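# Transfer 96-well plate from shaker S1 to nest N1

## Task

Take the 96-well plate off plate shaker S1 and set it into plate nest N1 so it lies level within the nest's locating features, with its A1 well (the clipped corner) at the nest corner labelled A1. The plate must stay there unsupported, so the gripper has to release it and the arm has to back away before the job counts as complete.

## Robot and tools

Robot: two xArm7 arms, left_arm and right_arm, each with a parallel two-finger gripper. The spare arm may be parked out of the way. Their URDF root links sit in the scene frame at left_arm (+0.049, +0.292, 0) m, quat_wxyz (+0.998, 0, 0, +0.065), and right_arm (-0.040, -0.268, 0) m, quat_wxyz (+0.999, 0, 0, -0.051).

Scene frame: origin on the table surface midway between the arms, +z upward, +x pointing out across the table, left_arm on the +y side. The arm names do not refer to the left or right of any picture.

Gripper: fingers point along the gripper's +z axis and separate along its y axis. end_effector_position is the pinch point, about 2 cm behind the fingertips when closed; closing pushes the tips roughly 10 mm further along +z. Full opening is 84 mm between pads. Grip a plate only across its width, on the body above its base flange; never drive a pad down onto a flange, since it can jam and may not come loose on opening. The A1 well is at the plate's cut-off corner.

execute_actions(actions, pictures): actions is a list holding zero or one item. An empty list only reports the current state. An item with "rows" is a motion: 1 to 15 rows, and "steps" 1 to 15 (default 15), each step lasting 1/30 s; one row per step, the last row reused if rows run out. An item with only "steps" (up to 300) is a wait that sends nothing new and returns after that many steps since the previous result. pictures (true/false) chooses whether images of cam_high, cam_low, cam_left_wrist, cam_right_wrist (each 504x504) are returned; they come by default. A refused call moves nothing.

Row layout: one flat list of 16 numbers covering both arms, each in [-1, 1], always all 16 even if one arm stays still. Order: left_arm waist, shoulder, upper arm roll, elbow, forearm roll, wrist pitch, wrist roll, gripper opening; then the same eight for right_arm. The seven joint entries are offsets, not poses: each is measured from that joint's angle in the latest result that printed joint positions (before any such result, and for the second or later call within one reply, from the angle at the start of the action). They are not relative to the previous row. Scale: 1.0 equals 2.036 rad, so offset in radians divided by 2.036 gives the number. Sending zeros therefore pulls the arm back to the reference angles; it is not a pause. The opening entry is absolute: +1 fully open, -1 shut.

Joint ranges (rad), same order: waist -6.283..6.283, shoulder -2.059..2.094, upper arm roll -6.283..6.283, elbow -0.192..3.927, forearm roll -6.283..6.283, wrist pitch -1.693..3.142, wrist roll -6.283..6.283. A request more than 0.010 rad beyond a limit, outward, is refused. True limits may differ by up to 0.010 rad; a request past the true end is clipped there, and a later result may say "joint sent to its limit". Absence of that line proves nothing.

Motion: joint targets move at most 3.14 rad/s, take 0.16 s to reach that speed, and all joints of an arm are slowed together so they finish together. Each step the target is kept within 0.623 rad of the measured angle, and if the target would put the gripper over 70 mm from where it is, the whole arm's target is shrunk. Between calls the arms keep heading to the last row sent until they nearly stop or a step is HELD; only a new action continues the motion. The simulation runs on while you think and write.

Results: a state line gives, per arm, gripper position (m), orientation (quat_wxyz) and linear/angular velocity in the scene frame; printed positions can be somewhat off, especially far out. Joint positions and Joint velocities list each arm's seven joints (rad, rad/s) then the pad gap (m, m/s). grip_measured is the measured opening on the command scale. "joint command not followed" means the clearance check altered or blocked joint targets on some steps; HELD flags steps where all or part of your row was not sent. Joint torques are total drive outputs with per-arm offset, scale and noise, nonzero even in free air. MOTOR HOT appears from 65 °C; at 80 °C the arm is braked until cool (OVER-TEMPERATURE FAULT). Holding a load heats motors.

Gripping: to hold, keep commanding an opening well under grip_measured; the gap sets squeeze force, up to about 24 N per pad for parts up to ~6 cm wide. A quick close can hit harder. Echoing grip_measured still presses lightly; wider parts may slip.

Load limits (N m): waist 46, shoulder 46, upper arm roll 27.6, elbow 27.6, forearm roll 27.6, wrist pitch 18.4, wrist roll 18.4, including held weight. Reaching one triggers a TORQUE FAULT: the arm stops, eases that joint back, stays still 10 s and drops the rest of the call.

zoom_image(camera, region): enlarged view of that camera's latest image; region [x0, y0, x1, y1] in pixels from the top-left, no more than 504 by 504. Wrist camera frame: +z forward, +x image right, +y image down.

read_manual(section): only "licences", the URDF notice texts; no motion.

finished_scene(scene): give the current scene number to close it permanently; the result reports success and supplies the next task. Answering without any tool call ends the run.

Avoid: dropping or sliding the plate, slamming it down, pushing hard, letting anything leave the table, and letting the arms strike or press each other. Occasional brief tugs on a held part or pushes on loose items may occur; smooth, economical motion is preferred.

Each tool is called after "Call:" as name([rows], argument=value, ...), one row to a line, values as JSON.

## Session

Call:
execute_actions(actions=[])

Scene clock: 0.00 s of 8400.00 s.
left_arm: end_effector_position=(+0.4431, +0.3418, +0.2472) grip_measured=+1.00 end_effector_quat_wxyz=(-0.001, +0.998, +0.061, -0.005) end_effector_velocity=(+0.000, -0.000, -0.000) end_effector_angular_velocity=(+0.000, +0.000, -0.001) | right_arm: end_effector_position=(+0.2327, -0.0548, +0.3765) grip_measured=+1.00 end_effector_quat_wxyz=(+0.680, -0.602, -0.394, +0.138) end_effector_velocity=(-0.000, +0.000, +0.000) end_effector_angular_velocity=(+0.000, +0.000, +0.001)
Joint positions: left_arm=[-0.003 -0.25  -0.002  0.914  0.002  1.173  0.003  0.084] | right_arm=[ 0.89   0.126 -0.836  1.102  1.082  2.262 -1.168  0.084]
Joint velocities: left_arm=[ 0.     0.001 -0.001  0.     0.    -0.     0.     0.   ] | right_arm=[ 0.001 -0.     0.     0.     0.     0.     0.    -0.   ]
Joint torques (N m, as the arm reports them, + toward a larger angle): no reading
Motor temperatures (°C, as the motors report them): left_arm=[27 31 32 30 27 31 34] | right_arm=[27 27 29 30 29 33 31]

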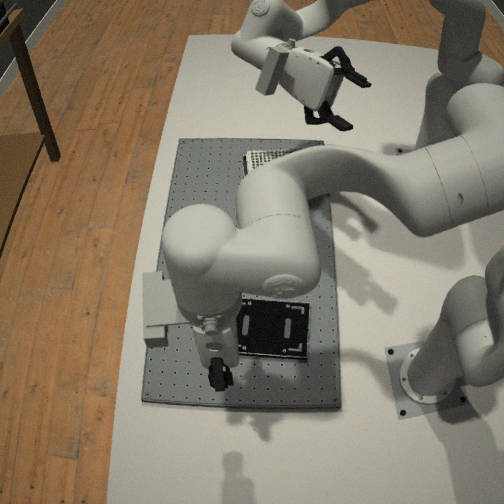

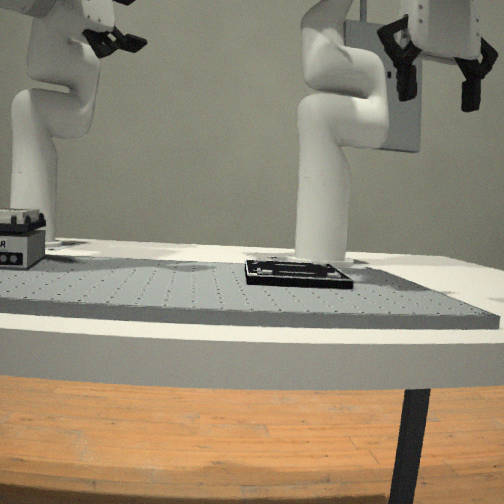

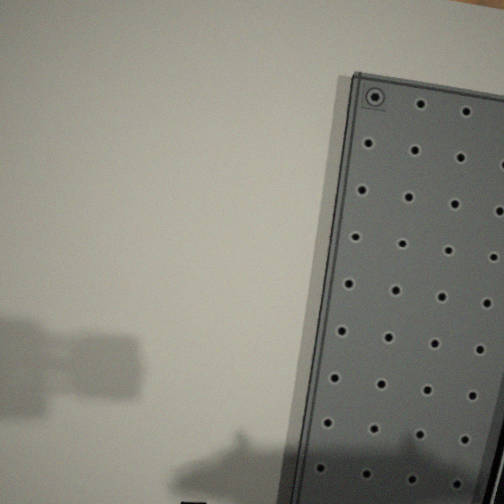

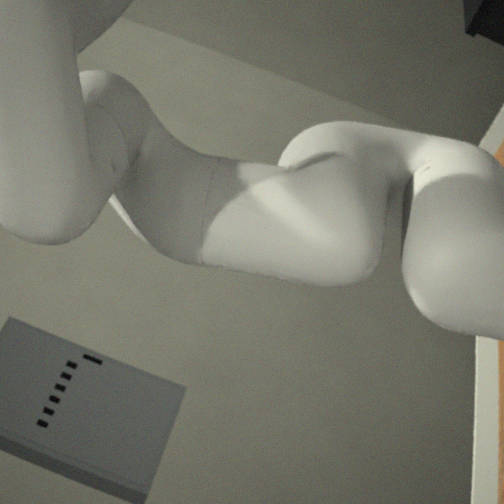

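Call:
execute_actions([
  {"rows": [[0.6,0,0,0,0,0,0,1,-0.4188,-0.2937,0.4106,-0.1113,-0.5314,-0.4492,0.5419,1]], "steps": 15},
], pictures=false)

Call:
execute_actions([
  {"steps": 40},
])

Scene clock: 1.67 s of 8400.00 s.
left_arm: end_effector_position=(+0.3716, +0.5239, +0.2472) grip_measured=+1.00 end_effector_quat_wxyz=(+0.001, +0.952, +0.305, -0.005) end_effector_velocity=(-0.268, +0.373, -0.000) end_effector_angular_velocity=(+0.000, +0.001, +1.155) | right_arm: end_effector_position=(+0.2681, -0.2168, +0.2867) grip_measured=+1.00 end_effector_quat_wxyz=(-0.184, +0.970, +0.130, -0.091) end_effector_velocity=(+0.205, -0.497, -0.042) end_effector_angular_velocity=(-2.663, -0.915, -1.744)
Joint positions: left_arm=[ 0.494 -0.25  -0.001  0.914  0.002  1.173  0.003  0.084] | right_arm=[ 0.203 -0.38  -0.159  0.91   0.271  1.538 -0.349  0.084]
Joint velocities: left_arm=[ 1.159  0.    -0.003 -0.    -0.     0.     0.    -0.   ] | right_arm=[-1.114 -0.603  1.068 -0.24  -1.832 -1.278  1.913  0.   ]
Joint torques (N m, as the arm reports them, + toward a larger angle): left_arm=[ -0.43 -10.92   0.39  18.43   0.03  -1.34  -0.36] | right_arm=[ -0.07 -12.64   1.44  22.91   0.6   -1.28  -0.67]
Motor temperatures (°C, as the motors report them): left_arm=[27 31 32 31 27 31 34] | right_arm=[27 27 29 30 29 33 31]
Steps of this call (steps 1 to 35: nothing new was sent; steps 36 to 50: all 15 steps of this action). Readings (joint positions):
36: left_arm=[-0.002 -0.250 -0.002 0.914 0.002 1.173 0.003] | right_arm=[0.889 0.126 -0.835 1.101 1.081 2.261 -1.167]
37: left_arm=[0.005 -0.250 -0.004 0.914 0.002 1.173 0.003] | right_arm=[0.882 0.119 -0.826 1.098 1.073 2.253 -1.159]
39: left_arm=[0.060 -0.250 -0.011 0.914 0.001 1.173 0.003] | right_arm=[0.822 0.064 -0.760 1.075 1.012 2.190 -1.096]
43: left_arm=[0.223 -0.250 -0.001 0.914 0.002 1.173 0.003] | right_arm=[0.530 -0.190 -0.479 0.983 0.722 1.903 -0.809]
50: the state above

Scene clock: 3.00 s of 8400.00 s.
left_arm: end_effector_position=(+0.1372, +0.6792, +0.2472) grip_measured=+1.00 end_effector_quat_wxyz=(+0.002, +0.783, +0.622, -0.004) end_effector_velocity=(-0.001, +0.000, +0.000) end_effector_angular_velocity=(-0.000, +0.000, +0.002) | right_arm: end_effector_position=(+0.3002, -0.2900, +0.2997) grip_measured=+1.00 end_effector_quat_wxyz=(-0.000, +1.000, +0.000, -0.001) end_effector_velocity=(+0.000, -0.000, +0.000) end_effector_angular_velocity=(+0.000, -0.000, +0.000)
Joint positions: left_arm=[ 1.219 -0.25  -0.002  0.914  0.002  1.173  0.003  0.084] | right_arm=[ 0.037 -0.472  0.     0.875  0.     1.348 -0.065  0.084]
Joint velocities: left_arm=[ 0.001  0.     0.     0.     0.     0.    -0.001 -0.   ] | right_arm=[-0. -0. -0.  0.  0.  0. -0. -0.]
Joint torques (N m, as the arm reports them, + toward a larger angle): left_arm=[ -0.73 -10.53   0.48  18.61  -0.24  -1.33  -0.18] | right_arm=[-1.27 -9.49  0.31 23.11 -0.18 -1.33 -0.56]
Motor temperatures (°C, as the motors report them): left_arm=[27 31 32 31 27 31 34] | right_arm=[27 27 29 31 29 33 31]
Steps of this call (steps 1 to 40: the robot went on to your last target). Readings (joint positions):
1: left_arm=[0.533 -0.250 -0.001 0.914 0.002 1.173 0.003] | right_arm=[0.166 -0.400 -0.124 0.902 0.210 1.496 -0.285]
2: left_arm=[0.571 -0.250 -0.001 0.914 0.002 1.173 0.003] | right_arm=[0.130 -0.420 -0.090 0.895 0.152 1.455 -0.225]
4: left_arm=[0.649 -0.250 -0.001 0.914 0.002 1.173 0.003] | right_arm=[0.074 -0.452 -0.036 0.884 0.061 1.391 -0.130]
8: left_arm=[0.803 -0.250 -0.002 0.914 0.002 1.173 0.003] | right_arm=[0.042 -0.469 -0.004 0.876 0.008 1.353 -0.073]
40: the state above

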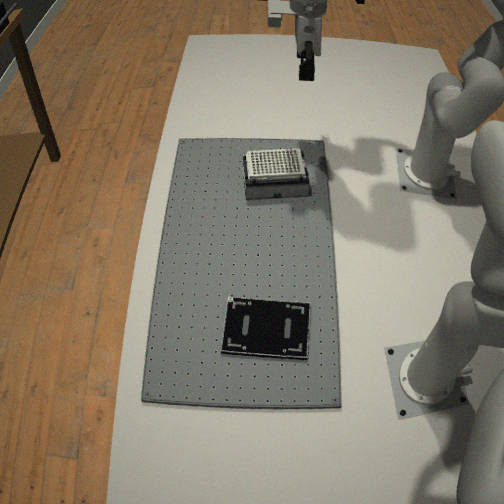

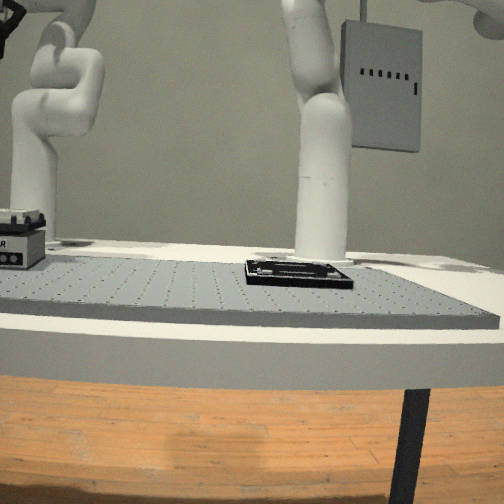

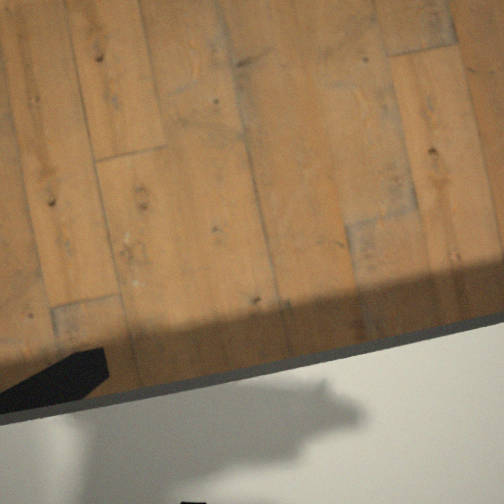

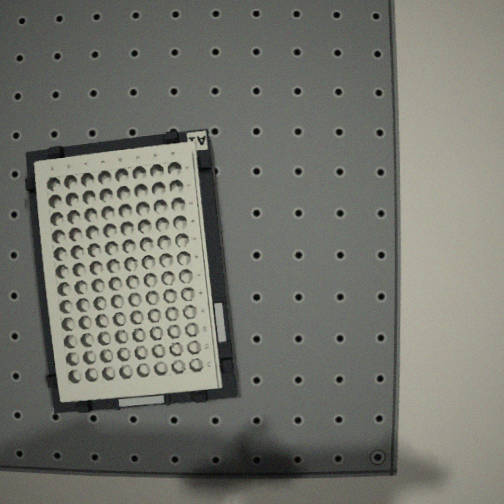

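Call:
execute_actions([
  {"rows": [[0,0,0,0,0,0,0,1,0.1224,0.19,0,-0.0767,0,-0.2672,0.0684,1]], "steps": 15},
], pictures=false)

Call:
execute_actions([
  {"steps": 15},
])

Scene clock: 4.47 s of 8400.00 s.
left_arm: end_effector_position=(+0.1372, +0.6792, +0.2472) grip_measured=+1.00 end_effector_quat_wxyz=(+0.002, +0.783, +0.622, -0.004) end_effector_velocity=(+0.000, -0.000, -0.000) end_effector_angular_velocity=(-0.001, +0.000, +0.001) | right_arm: end_effector_position=(+0.3553, -0.2013, +0.1419) grip_measured=+1.00 end_effector_quat_wxyz=(+0.000, +0.999, +0.052, -0.003) end_effector_velocity=(-0.027, +0.153, -0.272) end_effector_angular_velocity=(-0.024, +0.115, +0.205)
Joint positions: left_arm=[ 1.219 -0.25  -0.002  0.914  0.002  1.173  0.003  0.084] | right_arm=[ 0.267 -0.113  0.002  0.729  0.     0.849  0.063  0.084]
Joint velocities: left_arm=[-0.     0.001 -0.    -0.     0.     0.    -0.001 -0.   ] | right_arm=[ 0.352  0.566  0.036 -0.256  0.    -0.705  0.183 -0.   ]
Joint torques (N m, as the arm reports them, + toward a larger angle): left_arm=[ -0.25 -10.8    0.5   18.55  -0.27  -1.3   -0.22] | right_arm=[ -7.34 -27.31  -2.9   26.03  -0.26  -1.38  -0.49]
Motor temperatures (°C, as the motors report them): left_arm=[27 31 32 32 27 31 34] | right_arm=[27 27 29 32 29 33 31]
Steps of this call (steps 1 to 15: the robot went on to your last target; steps 16 to 29: nothing new was sent; steps 30 to 44: all 15 steps of this action). Readings (joint positions):
30: left_arm=[1.219 -0.250 -0.002 0.914 0.002 1.173 0.003] | right_arm=[0.037 -0.471 0.000 0.875 0.000 1.347 -0.065]
31: left_arm=[1.219 -0.250 -0.002 0.914 0.002 1.173 0.003] | right_arm=[0.041 -0.467 -0.001 0.874 0.000 1.338 -0.063]
33: left_arm=[1.219 -0.250 -0.002 0.914 0.002 1.173 0.003] | right_arm=[0.067 -0.430 -0.003 0.861 -0.000 1.278 -0.047]
37: left_arm=[1.219 -0.250 -0.002 0.914 0.002 1.173 0.003] | right_arm=[0.143 -0.307 0.001 0.808 0.000 1.117 -0.006]
44: the state above

Scene clock: 4.97 s of 8400.00 s.
left_arm: end_effector_position=(+0.1372, +0.6792, +0.2472) grip_measured=+1.00 end_effector_quat_wxyz=(+0.002, +0.783, +0.622, -0.004) end_effector_velocity=(-0.000, -0.000, -0.000) end_effector_angular_velocity=(-0.001, +0.000, +0.000) | right_arm: end_effector_position=(+0.3575, -0.1940, +0.1304) grip_measured=+1.00 end_effector_quat_wxyz=(-0.000, +0.998, +0.055, +0.000) end_effector_velocity=(-0.001, +0.001, -0.002) end_effector_angular_velocity=(-0.001, +0.005, +0.001)
Joint positions: left_arm=[ 1.219 -0.25  -0.002  0.914  0.002  1.173  0.003  0.084] | right_arm=[ 0.286 -0.086  0.     0.719  0.     0.804  0.074  0.084]
Joint velocities: left_arm=[ 0.     0.    -0.     0.     0.     0.001 -0.     0.   ] | right_arm=[ 0.001  0.004  0.001 -0.002  0.001 -0.001  0.    -0.   ]
Joint torques (N m, as the arm reports them, + toward a larger angle): left_arm=[ -0.85 -10.57   0.89  18.81  -0.2   -1.29  -0.27] | right_arm=[ -2.   -15.87  -0.21  19.9   -0.42  -1.84  -0.19]
Motor temperatures (°C, as the motors report them): left_arm=[27 31 32 32 27 31 34] | right_arm=[27 27 29 32 29 33 31]
Steps of this call (steps 1 to 15: the robot went on to your last target). Readings (joint positions):
1: left_arm=[1.219 -0.250 -0.002 0.914 0.002 1.173 0.003] | right_arm=[0.276 -0.098 0.003 0.722 0.000 0.831 0.067]
2: left_arm=[1.219 -0.250 -0.002 0.914 0.002 1.173 0.003] | right_arm=[0.281 -0.091 0.003 0.719 0.000 0.820 0.070]
4: left_arm=[1.219 -0.250 -0.002 0.914 0.002 1.173 0.003] | right_arm=[0.284 -0.087 0.001 0.719 0.000 0.810 0.073]
8: left_arm=[1.219 -0.250 -0.002 0.914 0.002 1.173 0.003] | right_arm=[0.285 -0.088 -0.001 0.721 0.000 0.805 0.074]
15: the state above

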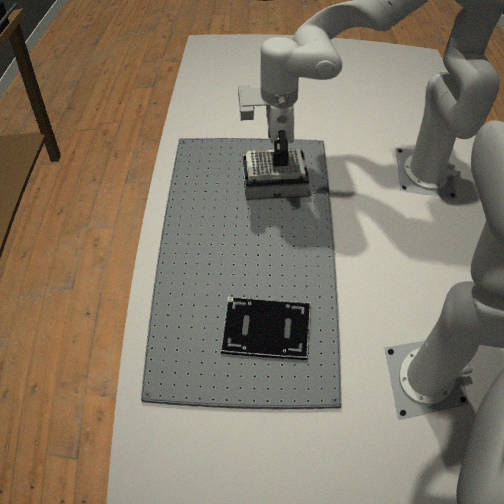

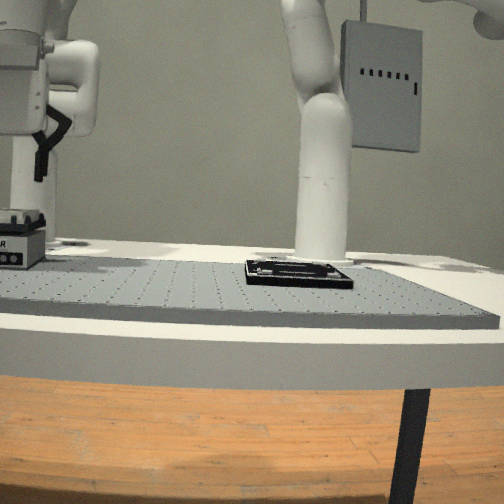

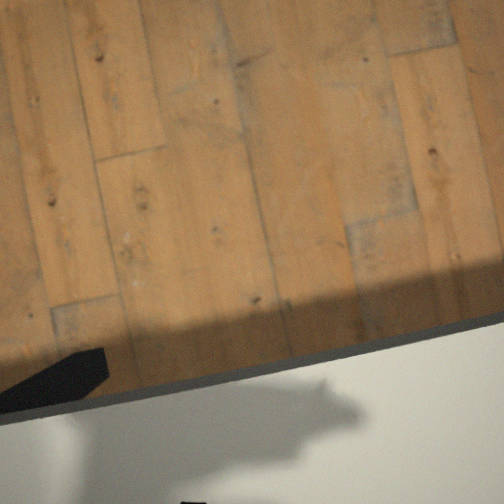

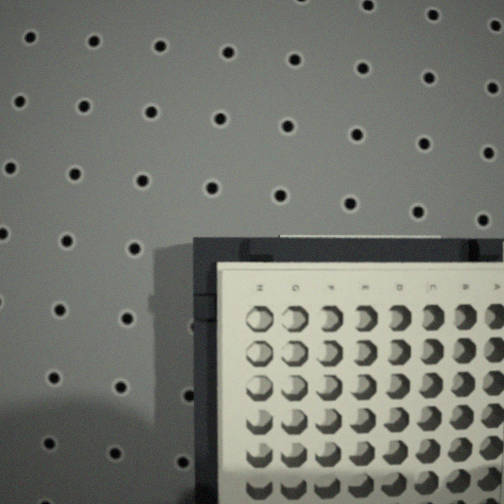

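Call:
execute_actions([
  {"rows": [[0,0,0,0,0,0,0,1,-0.0027,0,0,0,0,0,-0.0027,1],[0,0,0,0,0,0,0,1,-0.0027,0,0,0,0,0,-0.0027,1],[0,0,0,0,0,0,0,1,-0.0027,0.012,0,-0.0052,0,-0.0171,-0.0027,1],[0,0,0,0,0,0,0,1,-0.0027,0.012,0,-0.0052,0,-0.0171,-0.0027,1],[0,0,0,0,0,0,0,1,-0.0027,0.024,0,-0.0105,0,-0.0342,-0.0027,1],[0,0,0,0,0,0,0,1,-0.0027,0.024,0,-0.0105,0,-0.0342,-0.0027,1],[0,0,0,0,0,0,0,1,-0.0027,0.036,0,-0.0158,0,-0.0514,-0.0027,1],[0,0,0,0,0,0,0,1,-0.0027,0.036,0,-0.0158,0,-0.0514,-0.0027,1],[0,0,0,0,0,0,0,1,-0.0027,0.048,0,-0.021,0,-0.0685,-0.0027,1]], "steps": 15},
])

Scene clock: 6.90 s of 8400.00 s.
left_arm: end_effector_position=(+0.1372, +0.6792, +0.2472) grip_measured=+1.00 end_effector_quat_wxyz=(+0.002, +0.783, +0.622, -0.004) end_effector_velocity=(+0.001, -0.000, -0.000) end_effector_angular_velocity=(+0.000, +0.001, -0.001) | right_arm: end_effector_position=(+0.3571, -0.1963, +0.0859) grip_measured=+1.00 end_effector_quat_wxyz=(+0.000, +0.998, +0.055, -0.002) end_effector_velocity=(+0.020, +0.003, +0.006) end_effector_angular_velocity=(+0.012, -0.065, -0.003)
Joint positions: left_arm=[ 1.219 -0.25  -0.002  0.914  0.002  1.173  0.003  0.084] | right_arm=[0.281 0.011 0.    0.676 0.    0.668 0.069 0.084]
Joint velocities: left_arm=[-0.     0.    -0.002 -0.     0.    -0.    -0.    -0.   ] | right_arm=[-0.001  0.008 -0.001  0.013  0.    -0.06   0.     0.   ]
Joint torques (N m, as the arm reports them, + toward a larger angle): left_arm=[ -0.58 -10.71   0.54  18.69  -0.05  -1.37  -0.24] | right_arm=[ -1.27 -18.53  -0.39  19.71  -0.59  -1.47   0.04]
Motor temperatures (°C, as the motors report them): left_arm=[27 32 32 33 27 31 34] | right_arm=[27 27 29 32 29 33 31]
Steps of this call (steps 1 to 15: the robot went on to your last target; steps 16 to 43: nothing new was sent; steps 44 to 58: all 15 steps of this action). Readings (joint positions):
44: left_arm=[1.219 -0.250 -0.002 0.914 0.002 1.173 0.003] | right_arm=[0.286 -0.085 0.000 0.719 0.000 0.804 0.074]
45: left_arm=[1.219 -0.250 -0.002 0.914 0.002 1.173 0.003] | right_arm=[0.285 -0.085 0.001 0.719 0.000 0.804 0.073]
47: left_arm=[1.219 -0.250 -0.002 0.914 0.002 1.173 0.003] | right_arm=[0.282 -0.082 0.000 0.718 0.000 0.797 0.070]
51: left_arm=[1.219 -0.250 -0.002 0.914 0.002 1.173 0.003] | right_arm=[0.281 -0.043 -0.000 0.700 0.000 0.742 0.069]
58: the state above

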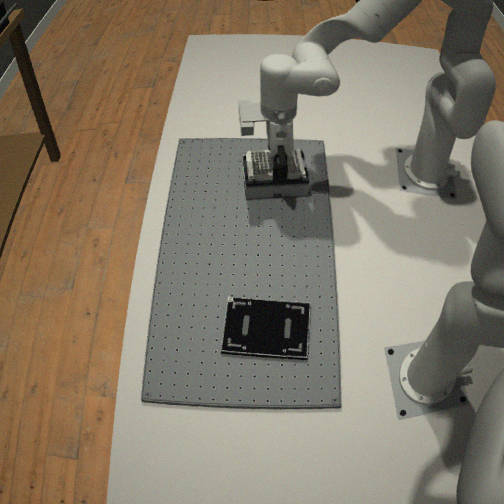

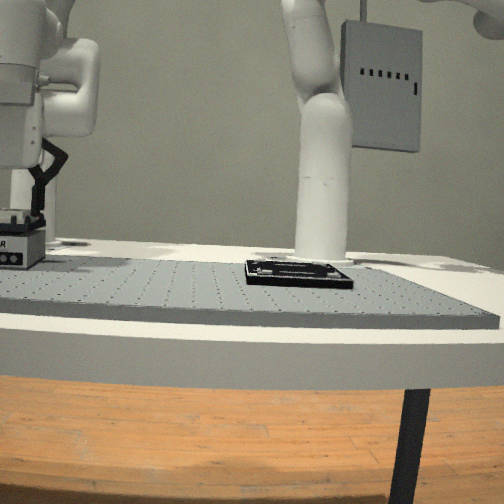

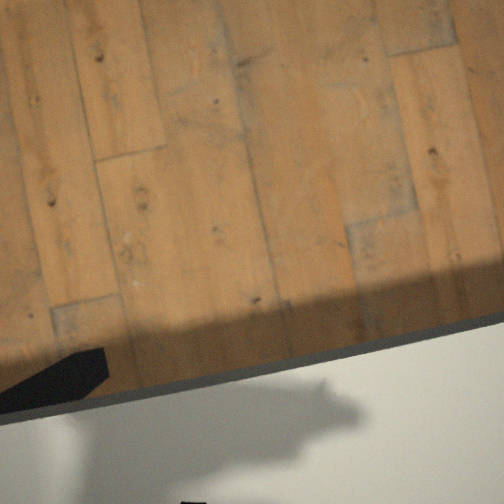

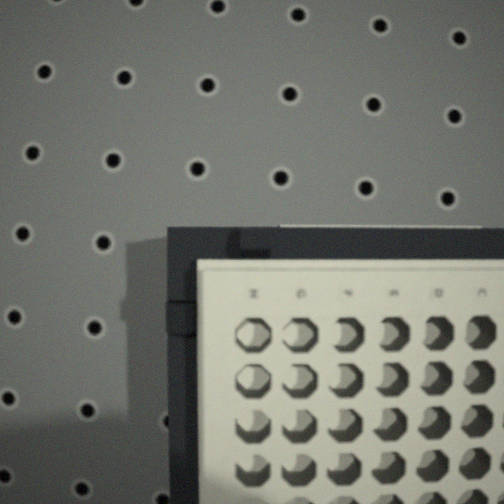

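Call:
execute_actions([
  {"rows": [[0,0,0,0,0,0,0,1,0,0,0,0,0,-0.0017,0,0.8],[0,0,0,0,0,0,0,1,0,0,0,0,0,-0.0017,0,0.6],[0,0,0,0,0,0,0,1,0,0,0,0,0,-0.0017,0,0.4],[0,0,0,0,0,0,0,1,0,0,0,0,0,-0.0017,0,0.2],[0,0,0,0,0,0,0,1,0,0,0,0,0,-0.0017,0,0.0],[0,0,0,0,0,0,0,1,0,0,0,0,0,-0.0017,0,-0.5]], "steps": 12},
], pictures=false)

Call:
execute_actions([
  {"rows": [[0,0,0,0,0,0,0,1,0,-0.012,0,0.0052,0,0.0171,0,-0.5],[0,0,0,0,0,0,0,1,0,-0.012,0,0.0052,0,0.0171,0,-0.5],[0,0,0,0,0,0,0,1,0,-0.024,0,0.0105,0,0.0342,0,-0.5],[0,0,0,0,0,0,0,1,0,-0.024,0,0.0105,0,0.0342,0,-0.5],[0,0,0,0,0,0,0,1,0,-0.036,0,0.0158,0,0.0514,0,-0.5],[0,0,0,0,0,0,0,1,0,-0.036,0,0.0158,0,0.0514,0,-0.5],[0,0,0,0,0,0,0,1,0,-0.048,0,0.021,0,0.0685,0,-0.5],[0,0,0,0,0,0,0,1,0,-0.048,0,0.021,0,0.0685,0,-0.5],[0,0,0,0,0,0,0,1,0,-0.064,0,0.035,0,0.099,0,-0.5],[0,0,0,0,0,0,0,1,0,-0.064,0,0.035,0,0.099,0,-0.5],[0,0,0,0,0,0,0,1,0,-0.0806,0,0.0492,0,0.1298,0,-0.5]], "steps": 15},
], pictures=false)

Call:
execute_actions([
  {"steps": 8},
])

Scene clock: 8.70 s of 8400.00 s.
left_arm: end_effector_position=(+0.1372, +0.6792, +0.2472) grip_measured=+1.00 end_effector_quat_wxyz=(+0.002, +0.783, +0.622, -0.004) end_effector_velocity=(-0.000, +0.000, +0.000) end_effector_angular_velocity=(+0.001, -0.000, +0.001) | right_arm: end_effector_position=(+0.3581, -0.1962, +0.0862) grip_measured=+0.93 end_effector_quat_wxyz=(-0.000, +0.998, +0.055, +0.000) end_effector_velocity=(-0.000, -0.000, -0.000) end_effector_angular_velocity=(+0.000, +0.000, -0.001)
Joint positions: left_arm=[ 1.219 -0.25  -0.002  0.914  0.002  1.173  0.003  0.084] | right_arm=[0.281 0.011 0.    0.676 0.    0.665 0.069 0.082]
Joint velocities: left_arm=[ 0.     0.     0.001  0.     0.    -0.001 -0.001  0.   ] | right_arm=[-0.001 -0.     0.    -0.     0.     0.    -0.     0.   ]
Joint torques (N m, as the arm reports them, + toward a larger angle): left_arm=[ -0.42 -10.56   0.52  18.47  -0.22  -1.27  -0.22] | right_arm=[ -0.61 -16.04  -0.47  18.69  -0.23  -1.53  -0.22]
Motor temperatures (°C, as the motors report them): left_arm=[27 32 32 33 27 31 34] | right_arm=[27 27 29 33 29 33 31]
Steps of this call (steps 1 to 15: the robot went on to your last target; steps 16 to 42: nothing new was sent; steps 43 to 54: all 12 steps of this action). Readings (joint positions):
43: left_arm=[1.219 -0.250 -0.002 0.914 0.002 1.173 0.003] | right_arm=[0.281 0.012 0.000 0.676 0.000 0.665 0.069]
44: left_arm=[1.219 -0.250 -0.002 0.914 0.002 1.173 0.003] | right_arm=[0.281 0.012 0.000 0.677 0.000 0.665 0.069]
46: left_arm=[1.219 -0.250 -0.002 0.914 0.002 1.173 0.003] | right_arm=[0.281 0.011 0.000 0.676 0.000 0.665 0.069]
50: left_arm=[1.219 -0.250 -0.002 0.914 0.002 1.173 0.003] | right_arm=[0.281 0.011 0.000 0.676 0.000 0.665 0.069]
54: the state above

Scene clock: 9.20 s of 8400.00 s.
left_arm: end_effector_position=(+0.1372, +0.6792, +0.2472) grip_measured=+1.00 end_effector_quat_wxyz=(+0.002, +0.783, +0.622, -0.004) end_effector_velocity=(-0.000, +0.000, +0.000) end_effector_angular_velocity=(+0.000, -0.000, +0.001) | right_arm: end_effector_position=(+0.3602, -0.1958, +0.1667) grip_measured=+0.93 end_effector_quat_wxyz=(-0.001, +0.998, +0.055, +0.004) end_effector_velocity=(+0.021, +0.002, +0.136) end_effector_angular_velocity=(+0.018, -0.098, -0.003)
Joint positions: left_arm=[ 1.219 -0.25  -0.002  0.914  0.002  1.173  0.003  0.084] | right_arm=[ 0.281 -0.146  0.     0.771  0.     0.909  0.069  0.082]
Joint velocities: left_arm=[ 0.    -0.     0.001 -0.     0.    -0.    -0.     0.   ] | right_arm=[-0.002 -0.208 -0.001  0.189 -0.     0.297  0.    -0.   ]
Joint torques (N m, as the arm reports them, + toward a larger angle): left_arm=[ -0.47 -10.78   0.48  18.69  -0.28  -1.44  -0.25] | right_arm=[-2.27 -8.48 -0.29 14.36 -0.29 -1.33 -0.39]
Motor temperatures (°C, as the motors report them): left_arm=[27 32 32 33 27 31 34] | right_arm=[27 27 29 33 29 33 31]
Steps of this call (steps 1 to 15: all 15 steps of this action). Readings (joint positions):
1: left_arm=[1.219 -0.250 -0.002 0.914 0.002 1.173 0.003] | right_arm=[0.281 0.011 0.000 0.676 0.000 0.665 0.069]
2: left_arm=[1.219 -0.250 -0.002 0.914 0.002 1.173 0.003] | right_arm=[0.281 0.008 0.000 0.677 0.000 0.672 0.069]
4: left_arm=[1.219 -0.250 -0.002 0.914 0.002 1.173 0.003] | right_arm=[0.281 -0.009 0.000 0.685 0.000 0.696 0.069]
8: left_arm=[1.219 -0.250 -0.002 0.914 0.002 1.173 0.003] | right_arm=[0.281 -0.056 0.000 0.706 0.000 0.761 0.069]
15: the state above

Scene clock: 9.47 s of 8400.00 s.
left_arm: end_effector_position=(+0.1372, +0.6792, +0.2472) grip_measured=+1.00 end_effector_quat_wxyz=(+0.002, +0.783, +0.622, -0.004) end_effector_velocity=(-0.000, -0.000, -0.000) end_effector_angular_velocity=(-0.001, +0.000, -0.000) | right_arm: end_effector_position=(+0.3574, -0.1962, +0.1692) grip_measured=+0.93 end_effector_quat_wxyz=(+0.000, +0.998, +0.055, -0.001) end_effector_velocity=(+0.004, +0.001, +0.006) end_effector_angular_velocity=(+0.002, -0.013, +0.001)
Joint positions: left_arm=[ 1.219 -0.25  -0.002  0.914  0.002  1.173  0.003  0.084] | right_arm=[ 0.281 -0.152  0.     0.775  0.     0.929  0.069  0.082]
Joint velocities: left_arm=[ 0.     0.001 -0.     0.     0.     0.     0.    -0.   ] | right_arm=[ 0.001 -0.006 -0.     0.01  -0.     0.003 -0.     0.   ]
Joint torques (N m, as the arm reports them, + toward a larger angle): left_arm=[ -0.77 -10.73   0.74  18.8   -0.33  -1.32  -0.33] | right_arm=[ -1.72 -15.99  -0.21  22.18  -0.63  -1.61  -0.3 ]
Motor temperatures (°C, as the motors report them): left_arm=[27 32 32 34 27 31 34] | right_arm=[27 27 29 33 29 33 31]
Steps of this call (steps 1 to 8: the robot went on to your last target). Readings (joint positions):
1: left_arm=[1.219 -0.250 -0.002 0.914 0.002 1.173 0.003] | right_arm=[0.281 -0.150 0.000 0.775 0.000 0.917 0.069]
2: left_arm=[1.219 -0.250 -0.002 0.914 0.002 1.173 0.003] | right_arm=[0.281 -0.152 0.000 0.776 0.000 0.922 0.069]
4: left_arm=[1.219 -0.250 -0.002 0.914 0.002 1.173 0.003] | right_arm=[0.281 -0.152 0.000 0.775 0.000 0.927 0.069]
8: the state above

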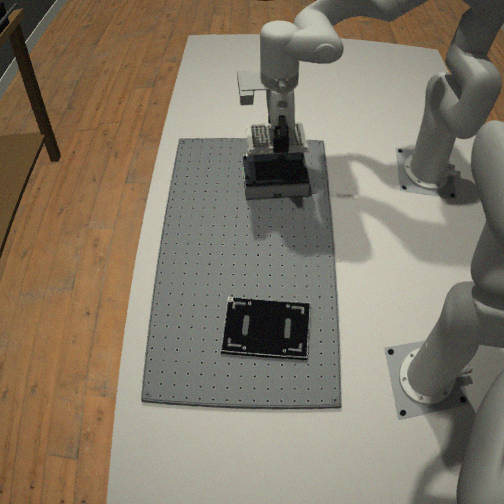

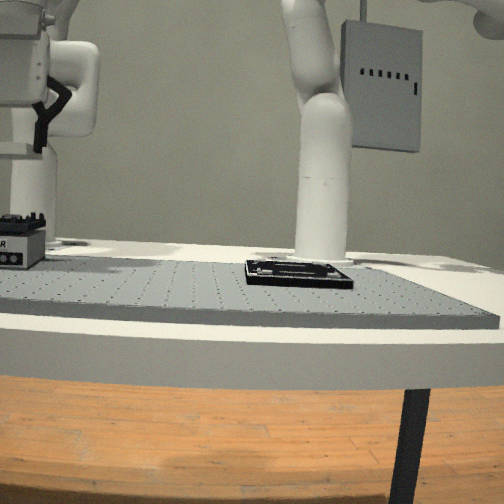

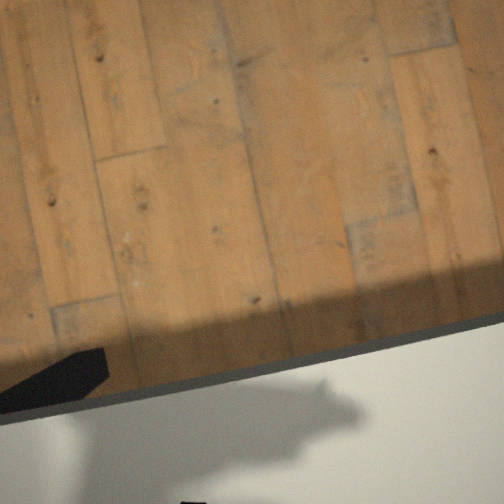

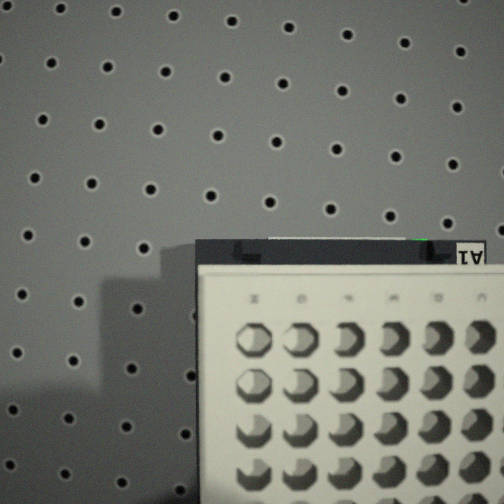

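Call:
execute_actions([
  {"rows": [[0,0,0,0,0,0,0,1,0.3494,0.0264,0,0.1458,0,0.1184,0.4034,-0.7]], "steps": 15},
], pictures=false)

Call:
execute_actions([
  {"steps": 25},
])

Scene clock: 11.23 s of 8400.00 s.
left_arm: end_effector_position=(+0.1372, +0.6792, +0.2472) grip_measured=+1.00 end_effector_quat_wxyz=(+0.002, +0.783, +0.622, -0.004) end_effector_velocity=(+0.000, -0.000, -0.000) end_effector_angular_velocity=(-0.001, +0.001, +0.000) | right_arm: end_effector_position=(+0.3101, -0.0129, +0.2209) grip_measured=+0.93 end_effector_quat_wxyz=(-0.000, +1.000, +0.029, +0.000) end_effector_velocity=(-0.216, +0.385, +0.111) end_effector_angular_velocity=(-0.001, +0.004, -0.219)
Joint positions: left_arm=[ 1.219 -0.25  -0.002  0.914  0.002  1.173  0.003  0.084] | right_arm=[ 0.731 -0.117  0.001  0.967  0.     1.083  0.572  0.082]
Joint velocities: left_arm=[-0.     0.001 -0.     0.     0.     0.    -0.001 -0.   ] | right_arm=[ 1.015  0.076 -0.002  0.407  0.001  0.334  1.232  0.   ]
Joint torques (N m, as the arm reports them, + toward a larger angle): left_arm=[ -0.37 -10.71   0.62  18.74  -0.1   -1.32  -0.3 ] | right_arm=[ -1.18 -18.61   0.11  22.58  -0.27  -2.06  -0.26]
Motor temperatures (°C, as the motors report them): left_arm=[27 32 32 34 27 31 34] | right_arm=[27 27 29 34 29 34 31]
Steps of this call (steps 1 to 30: the robot went on to your last target; steps 31 to 38: nothing new was sent; steps 39 to 53: all 15 steps of this action). Readings (joint positions):
39: left_arm=[1.219 -0.250 -0.002 0.914 0.002 1.173 0.003] | right_arm=[0.281 -0.153 0.000 0.777 0.000 0.929 0.070]
40: left_arm=[1.219 -0.250 -0.002 0.914 0.002 1.173 0.003] | right_arm=[0.288 -0.152 -0.002 0.780 0.000 0.933 0.078]
42: left_arm=[1.219 -0.250 -0.002 0.914 0.002 1.173 0.003] | right_arm=[0.342 -0.146 -0.008 0.805 -0.000 0.955 0.136]
46: left_arm=[1.219 -0.250 -0.002 0.914 0.002 1.173 0.003] | right_arm=[0.492 -0.135 0.001 0.871 0.000 1.005 0.284]
53: the state above

Scene clock: 12.07 s of 8400.00 s.
left_arm: end_effector_position=(+0.1372, +0.6792, +0.2472) grip_measured=+1.00 end_effector_quat_wxyz=(+0.002, +0.783, +0.622, -0.004) end_effector_velocity=(+0.000, -0.000, -0.001) end_effector_angular_velocity=(-0.001, +0.000, -0.001) | right_arm: end_effector_position=(+0.2406, +0.0777, +0.2498) grip_measured=+0.93 end_effector_quat_wxyz=(+0.000, +1.000, -0.000, -0.000) end_effector_velocity=(-0.000, +0.001, +0.000) end_effector_angular_velocity=(-0.000, -0.001, +0.002)
Joint positions: left_arm=[ 1.219 -0.25  -0.002  0.914  0.002  1.173  0.003  0.084] | right_arm=[ 0.992 -0.098  0.     1.072  0.     1.17   0.89   0.082]
Joint velocities: left_arm=[-0.     0.001 -0.001 -0.     0.     0.     0.    -0.   ] | right_arm=[ 0.001 -0.     0.001  0.001 -0.001  0.     0.     0.   ]
Joint torques (N m, as the arm reports them, + toward a larger angle): left_arm=[ -0.49 -10.74   0.65  18.5   -0.2   -1.39  -0.32] | right_arm=[ -1.37 -18.14   0.    23.14  -0.44  -1.38  -0.4 ]
Motor temperatures (°C, as the motors report them): left_arm=[27 32 32 34 27 31 34] | right_arm=[27 27 29 34 29 34 31]
Steps of this call (steps 1 to 25: the robot went on to your last target). Readings (joint positions):
1: left_arm=[1.219 -0.250 -0.002 0.914 0.002 1.173 0.003] | right_arm=[0.765 -0.115 0.001 0.980 0.000 1.095 0.613]
2: left_arm=[1.219 -0.250 -0.002 0.914 0.002 1.173 0.003] | right_arm=[0.799 -0.112 0.001 0.994 0.000 1.106 0.654]
4: left_arm=[1.219 -0.250 -0.002 0.914 0.002 1.173 0.003] | right_arm=[0.866 -0.107 0.001 1.021 0.000 1.128 0.736]
8: left_arm=[1.219 -0.250 -0.002 0.914 0.002 1.173 0.003] | right_arm=[0.973 -0.100 0.005 1.064 0.000 1.162 0.862]
25: the state above

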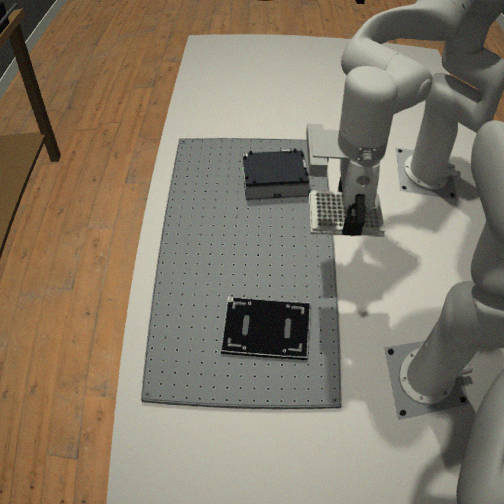

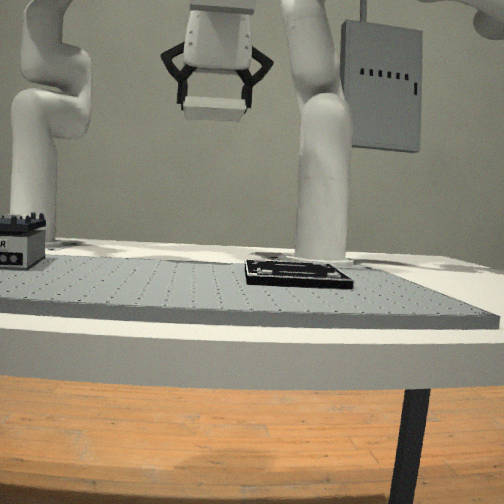

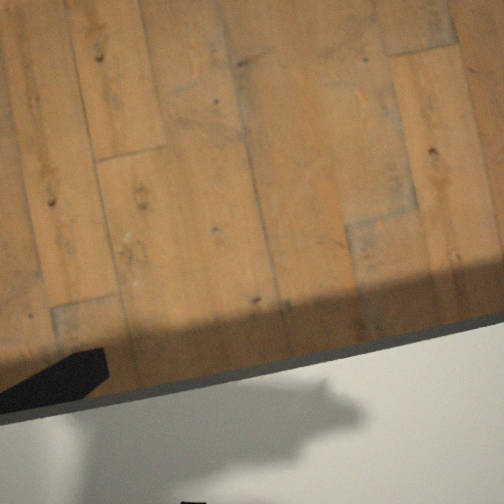

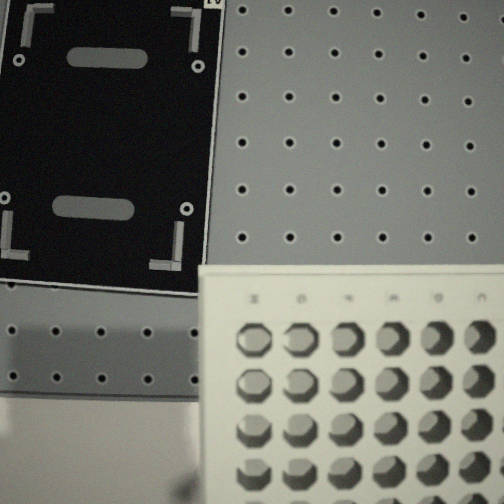

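Call:
execute_actions([
  {"rows": [[0,0,0,0,0,0,0,1,-0.025,0.3458,0,0.2526,0,-0.0933,0.0193,-0.7]], "steps": 15},
], pictures=false)

Call:
execute_actions([
  {"steps": 20},
], pictures=false)

Call:
execute_actions([
  {"rows": [[0,0,0,0,0,0,0,1,0,0.008,0,-0.0035,0,-0.0117,0,-0.7],[0,0,0,0,0,0,0,1,0,0.008,0,-0.0035,0,-0.0117,0,-0.7],[0,0,0,0,0,0,0,1,0,0.0163,0,-0.0071,0,-0.0234,0,-0.7],[0,0,0,0,0,0,0,1,0,0.0163,0,-0.0071,0,-0.0234,0,-0.7],[0,0,0,0,0,0,0,1,0,0.0245,0,-0.0107,0,-0.0351,0,-0.7],[0,0,0,0,0,0,0,1,0,0.0245,0,-0.0107,0,-0.0351,0,-0.7],[0,0,0,0,0,0,0,1,0,0.0326,0,-0.0142,0,-0.0469,0,-0.7]], "steps": 15},
])

Scene clock: 14.43 s of 8400.00 s.
left_arm: end_effector_position=(+0.1372, +0.6792, +0.2472) grip_measured=+1.00 end_effector_quat_wxyz=(+0.002, +0.783, +0.622, -0.004) end_effector_velocity=(+0.000, +0.000, -0.000) end_effector_angular_velocity=(+0.000, -0.000, +0.001) | right_arm: end_effector_position=(+0.3502, +0.1741, +0.1383) grip_measured=+0.93 end_effector_quat_wxyz=(-0.001, +0.999, -0.037, +0.001) end_effector_velocity=(+0.207, +0.150, -0.366) end_effector_angular_velocity=(-0.039, +0.032, -0.163)
Joint positions: left_arm=[ 1.219 -0.25  -0.002  0.914  0.002  1.173  0.003  0.084] | right_arm=[0.95  0.475 0.    1.492 0.    1.014 0.922 0.082]
Joint velocities: left_arm=[-0.     0.     0.     0.    -0.    -0.    -0.001 -0.   ] | right_arm=[-0.093  1.295 -0.001  0.908 -0.001 -0.336  0.069 -0.   ]
Joint torques (N m, as the arm reports them, + toward a larger angle): left_arm=[ -0.77 -10.86   0.55  18.51   0.07  -1.36  -0.18] | right_arm=[ -1.3  -30.12  -0.34  21.41  -0.22  -1.37  -0.13]
Motor temperatures (°C, as the motors report them): left_arm=[27 32 32 35 27 31 34] | right_arm=[27 27 29 35 29 34 31]
Steps of this call (steps 1 to 15: the robot went on to your last target; steps 16 to 56: nothing new was sent; steps 57 to 71: all 15 steps of this action). Readings (joint positions):
57: left_arm=[1.219 -0.250 -0.002 0.914 0.002 1.173 0.003] | right_arm=[0.992 -0.097 0.000 1.072 0.000 1.170 0.890]
58: left_arm=[1.219 -0.250 -0.002 0.914 0.002 1.173 0.003] | right_arm=[0.991 -0.091 0.000 1.079 0.000 1.167 0.890]
60: left_arm=[1.219 -0.250 -0.002 0.914 0.002 1.173 0.003] | right_arm=[0.987 -0.035 0.001 1.130 0.000 1.149 0.894]
64: left_arm=[1.219 -0.250 -0.002 0.914 0.002 1.173 0.003] | right_arm=[0.972 0.161 0.000 1.273 0.000 1.095 0.905]
71: the state above

Scene clock: 15.10 s of 8400.00 s.
left_arm: end_effector_position=(+0.1372, +0.6792, +0.2472) grip_measured=+1.00 end_effector_quat_wxyz=(+0.002, +0.783, +0.622, -0.004) end_effector_velocity=(-0.000, -0.000, +0.000) end_effector_angular_velocity=(+0.000, -0.000, +0.001) | right_arm: end_effector_position=(+0.3705, +0.1885, +0.1003) grip_measured=+0.93 end_effector_quat_wxyz=(-0.000, +0.999, -0.045, +0.000) end_effector_velocity=(-0.000, +0.001, -0.001) end_effector_angular_velocity=(-0.000, -0.000, +0.001)
Joint positions: left_arm=[ 1.219 -0.25  -0.002  0.914  0.002  1.173  0.003  0.084] | right_arm=[0.941 0.606 0.    1.586 0.    0.98  0.929 0.082]
Joint velocities: left_arm=[-0.    -0.     0.     0.     0.     0.    -0.001  0.   ] | right_arm=[ 0.001  0.002  0.     0.002 -0.    -0.001 -0.     0.   ]
Joint torques (N m, as the arm reports them, + toward a larger angle): left_arm=[ -0.34 -11.12   0.58  18.87  -0.08  -1.35  -0.3 ] | right_arm=[ -2.02 -31.12  -0.76  22.34  -0.4   -1.7   -0.24]
Motor temperatures (°C, as the motors report them): left_arm=[27 32 32 35 27 31 34] | right_arm=[27 28 29 35 29 34 31]
Steps of this call (steps 1 to 20: the robot went on to your last target). Readings (joint positions):
1: left_arm=[1.219 -0.250 -0.002 0.914 0.002 1.173 0.003] | right_arm=[0.947 0.516 -0.000 1.521 0.000 1.004 0.924]
2: left_arm=[1.219 -0.250 -0.002 0.914 0.002 1.173 0.003] | right_arm=[0.944 0.553 -0.000 1.545 0.000 0.995 0.926]
4: left_arm=[1.219 -0.250 -0.002 0.914 0.002 1.173 0.003] | right_arm=[0.941 0.594 -0.001 1.568 0.000 0.986 0.928]
8: left_arm=[1.219 -0.250 -0.002 0.914 0.002 1.173 0.003] | right_arm=[0.941 0.602 0.000 1.585 0.000 0.981 0.929]
20: the state above

Scene clock: 15.60 s of 8400.00 s.
left_arm: end_effector_position=(+0.1372, +0.6792, +0.2472) grip_measured=+1.00 end_effector_quat_wxyz=(+0.002, +0.783, +0.622, -0.004) end_effector_velocity=(-0.000, +0.000, +0.001) end_effector_angular_velocity=(+0.001, -0.001, -0.000) | right_arm: end_effector_position=(+0.3707, +0.1887, +0.0559) grip_measured=+0.93 end_effector_quat_wxyz=(-0.001, +0.999, -0.045, +0.000) end_effector_velocity=(+0.012, +0.013, +0.023) end_effector_angular_velocity=(+0.045, -0.041, -0.001)
Joint positions: left_arm=[ 1.219 -0.25  -0.002  0.914  0.002  1.173  0.003  0.084] | right_arm=[0.941 0.671 0.    1.558 0.    0.885 0.929 0.082]
Joint velocities: left_arm=[-0.    -0.002  0.001 -0.    -0.     0.     0.001  0.   ] | right_arm=[-0.001 -0.022 -0.001  0.021 -0.    -0.018  0.     0.   ]
Joint torques (N m, as the arm reports them, + toward a larger angle): left_arm=[ -0.56 -10.93   0.55  18.54  -0.21  -1.37  -0.31] | right_arm=[ -0.97 -29.67  -0.8   20.47  -0.65  -1.38   0.07]
Motor temperatures (°C, as the motors report them): left_arm=[27 32 32 35 27 31 34] | right_arm=[27 28 29 35 29 34 31]
Steps of this call (steps 1 to 15: all 15 steps of this action). Readings (joint positions):
1: left_arm=[1.219 -0.250 -0.002 0.914 0.002 1.173 0.003] | right_arm=[0.941 0.606 0.000 1.586 0.000 0.979 0.929]
2: left_arm=[1.219 -0.250 -0.002 0.914 0.002 1.173 0.003] | right_arm=[0.941 0.608 0.000 1.585 0.000 0.974 0.929]
4: left_arm=[1.219 -0.250 -0.002 0.914 0.002 1.173 0.003] | right_arm=[0.941 0.618 0.000 1.581 0.000 0.957 0.929]
8: left_arm=[1.219 -0.250 -0.002 0.914 0.002 1.173 0.003] | right_arm=[0.941 0.653 0.000 1.565 0.000 0.913 0.929]
15: the state above

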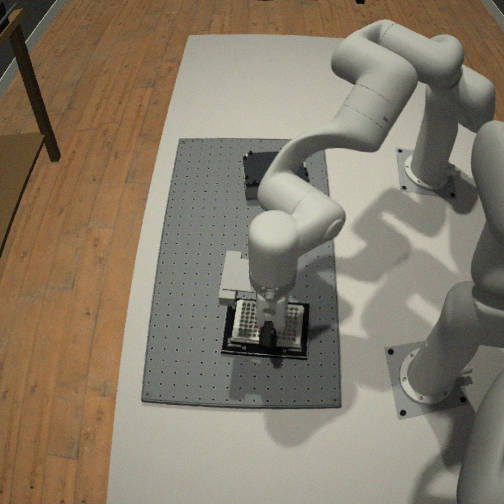

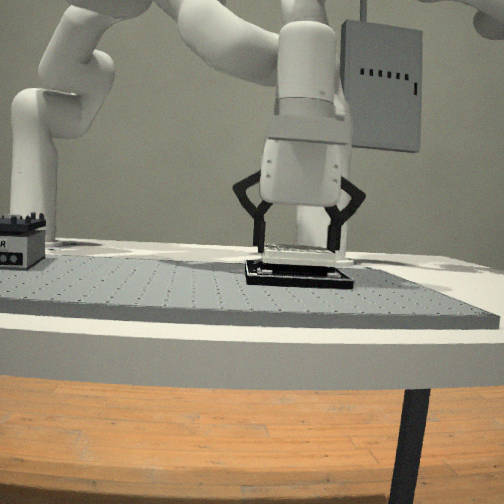

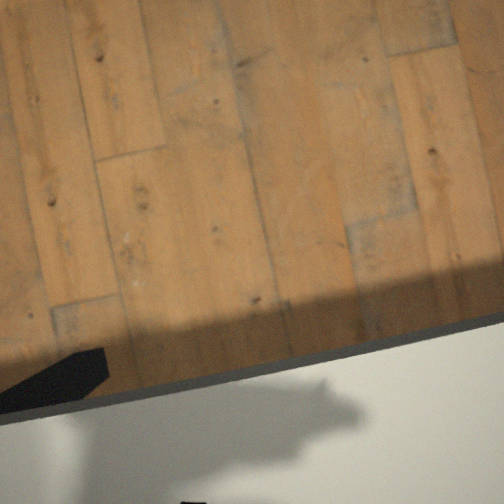

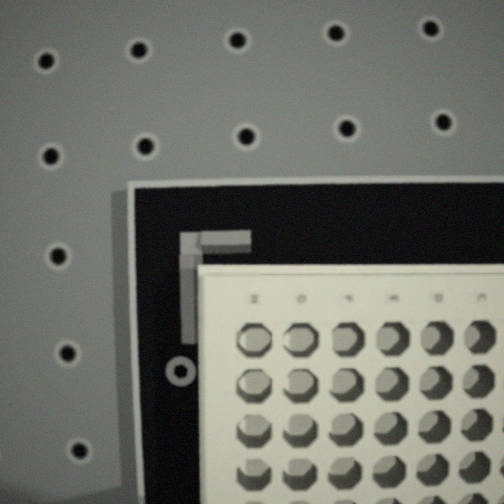

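Call:
execute_actions([
  {"rows": [[0,0,0,0,0,0,0,1,-0.0019,0.0039,0,0.0051,0,0.0022,-0.0078,-0.7],[0,0,0,0,0,0,0,1,-0.0019,0.0039,0,0.0051,0,0.0022,-0.0078,-0.7],[0,0,0,0,0,0,0,1,-0.0019,0.0039,0,0.0051,0,0.0022,-0.0078,-0.7],[0,0,0,0,0,0,0,1,-0.0019,0.0039,0,0.0051,0,0.0022,-0.0078,-0.7],[0,0,0,0,0,0,0,1,-0.0019,0.0039,0,0.0051,0,0.0022,-0.0078,-0.7],[0,0,0,0,0,0,0,1,-0.0019,0.0039,0,0.0051,0,0.0022,-0.0078,-0.7],[0,0,0,0,0,0,0,1,-0.0019,0.0065,0,0.0046,0,-0.001,-0.0078,-0.7],[0,0,0,0,0,0,0,1,-0.0019,0.0065,0,0.0046,0,-0.001,-0.0078,-0.7],[0,0,0,0,0,0,0,1,-0.0019,0.0092,0,0.004,0,-0.0042,-0.0078,-0.7],[0,0,0,0,0,0,0,1,-0.0019,0.0092,0,0.004,0,-0.0042,-0.0078,-0.7],[0,0,0,0,0,0,0,1,-0.0019,0.0118,0,0.0035,0,-0.0074,-0.0078,-0.7],[0,0,0,0,0,0,0,1,-0.0019,0.0118,0,0.0035,0,-0.0074,-0.0078,-0.7],[0,0,0,0,0,0,0,1,-0.0019,0.0145,0,0.0029,0,-0.0106,-0.0078,-0.7]], "steps": 15},
], pictures=false)

Call:
execute_actions([
  {"steps": 8},
])

Scene clock: 21.87 s of 8400.00 s.
left_arm: end_effector_position=(+0.1372, +0.6792, +0.2472) grip_measured=+1.00 end_effector_quat_wxyz=(+0.002, +0.783, +0.622, -0.004) end_effector_velocity=(-0.000, +0.000, -0.000) end_effector_angular_velocity=(+0.000, -0.000, +0.001) | right_arm: end_effector_position=(+0.3740, +0.1877, +0.0447) grip_measured=+0.94 end_effector_quat_wxyz=(+0.001, +0.999, -0.039, -0.000) end_effector_velocity=(+0.008, +0.000, -0.009) end_effector_angular_velocity=(+0.010, -0.015, -0.006)
Joint positions: left_arm=[ 1.219 -0.25  -0.002  0.914  0.002  1.173  0.003  0.084] | right_arm=[ 0.936  0.696 -0.001  1.565 -0.     0.87   0.913  0.082]
Joint velocities: left_arm=[-0.  0.  0.  0. -0. -0. -0. -0.] | right_arm=[-0.003  0.02  -0.006  0.001 -0.    -0.037 -0.002  0.001]
Joint torques (N m, as the arm reports them, + toward a larger angle): left_arm=[ -0.85 -10.7    0.62  18.46  -0.15  -1.29  -0.22] | right_arm=[  0.42 -25.86   0.89  19.67  -0.44  -3.12   0.16]
Motor temperatures (°C, as the motors report them): left_arm=[27 32 32 36 27 31 34] | right_arm=[27 29 29 36 29 34 31]
Steps of this call (steps 1 to 15: the robot went on to your last target; steps 16 to 90: nothing new was sent; then 2.77 s passed at rest; steps 91 to 105: all 15 steps of this action). Readings (joint positions):
91: left_arm=[1.219 -0.250 -0.002 0.914 0.002 1.173 0.003] | right_arm=[0.941 0.672 0.000 1.557 0.000 0.885 0.929]
92: left_arm=[1.219 -0.250 -0.002 0.914 0.002 1.173 0.003] | right_arm=[0.940 0.674 0.000 1.560 0.000 0.886 0.925]
94: left_arm=[1.219 -0.250 -0.002 0.914 0.002 1.173 0.003] | right_arm=[0.938 0.677 0.000 1.565 0.000 0.888 0.918]
98: left_arm=[1.219 -0.250 -0.002 0.914 0.002 1.173 0.003] | right_arm=[0.937 0.680 -0.000 1.568 0.000 0.887 0.914]
105: the state above

Scene clock: 22.13 s of 8400.00 s.
left_arm: end_effector_position=(+0.1372, +0.6792, +0.2472) grip_measured=+1.00 end_effector_quat_wxyz=(+0.002, +0.783, +0.622, -0.004) end_effector_velocity=(+0.000, +0.000, +0.000) end_effector_angular_velocity=(+0.000, -0.000, -0.000) | right_arm: end_effector_position=(+0.3743, +0.1878, +0.0436) grip_measured=+0.94 end_effector_quat_wxyz=(+0.000, +0.999, -0.040, +0.000) end_effector_velocity=(+0.001, +0.001, -0.007) end_effector_angular_velocity=(+0.002, -0.004, +0.002)
Joint positions: left_arm=[ 1.219 -0.25  -0.002  0.914  0.002  1.173  0.003  0.084] | right_arm=[ 0.936  0.698 -0.001  1.564 -0.     0.866  0.913  0.082]
Joint velocities: left_arm=[-0. -0.  0.  0. -0. -0.  0. -0.] | right_arm=[ 0.     0.014 -0.001 -0.001 -0.001 -0.019 -0.002 -0.003]
Joint torques (N m, as the arm reports them, + toward a larger angle): left_arm=[ -0.71 -10.78   0.72  18.8   -0.3   -1.2   -0.18] | right_arm=[  0.75 -21.08   1.65  19.35   0.41  -3.94  -0.51]
Motor temperatures (°C, as the motors report them): left_arm=[27 32 32 36 27 31 34] | right_arm=[27 29 29 36 29 34 31]
Steps of this call (steps 1 to 8: the robot went on to your last target). Readings (joint positions):
1: left_arm=[1.219 -0.250 -0.002 0.914 0.002 1.173 0.003] | right_arm=[0.936 0.696 -0.001 1.564 -0.000 0.869 0.913]
2: left_arm=[1.219 -0.250 -0.002 0.914 0.002 1.173 0.003] | right_arm=[0.936 0.696 -0.001 1.564 -0.000 0.868 0.913]
4: left_arm=[1.219 -0.250 -0.002 0.914 0.002 1.173 0.003] | right_arm=[0.936 0.697 -0.001 1.564 -0.000 0.867 0.913]
8: the state above

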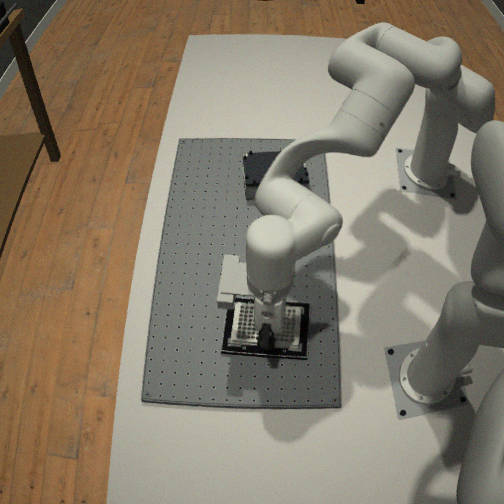

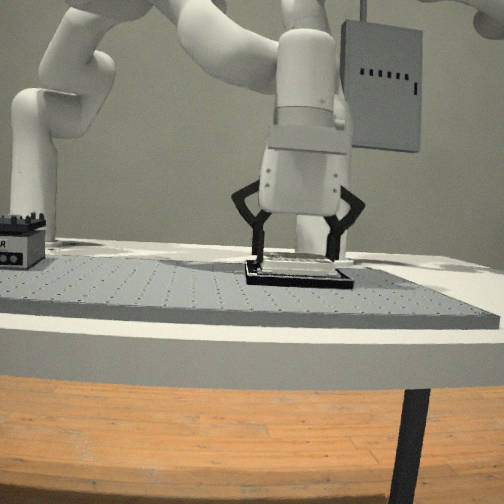

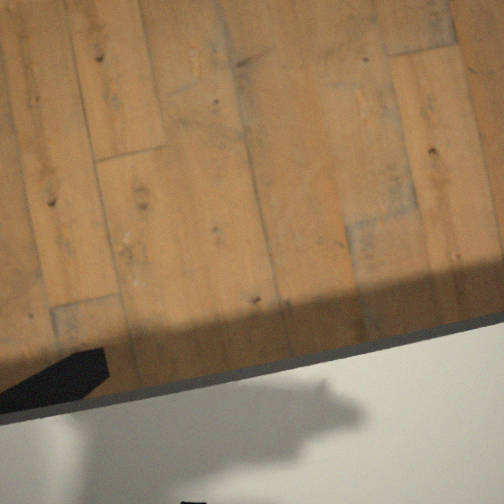

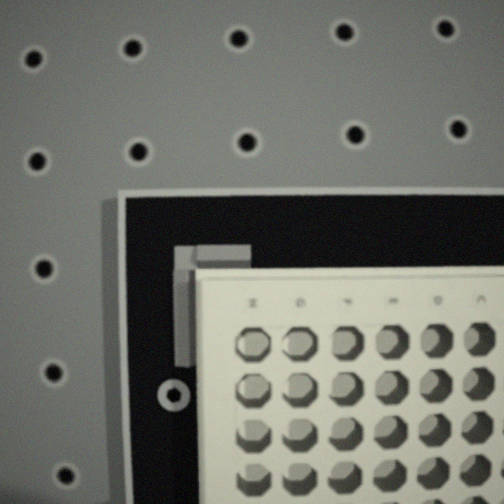

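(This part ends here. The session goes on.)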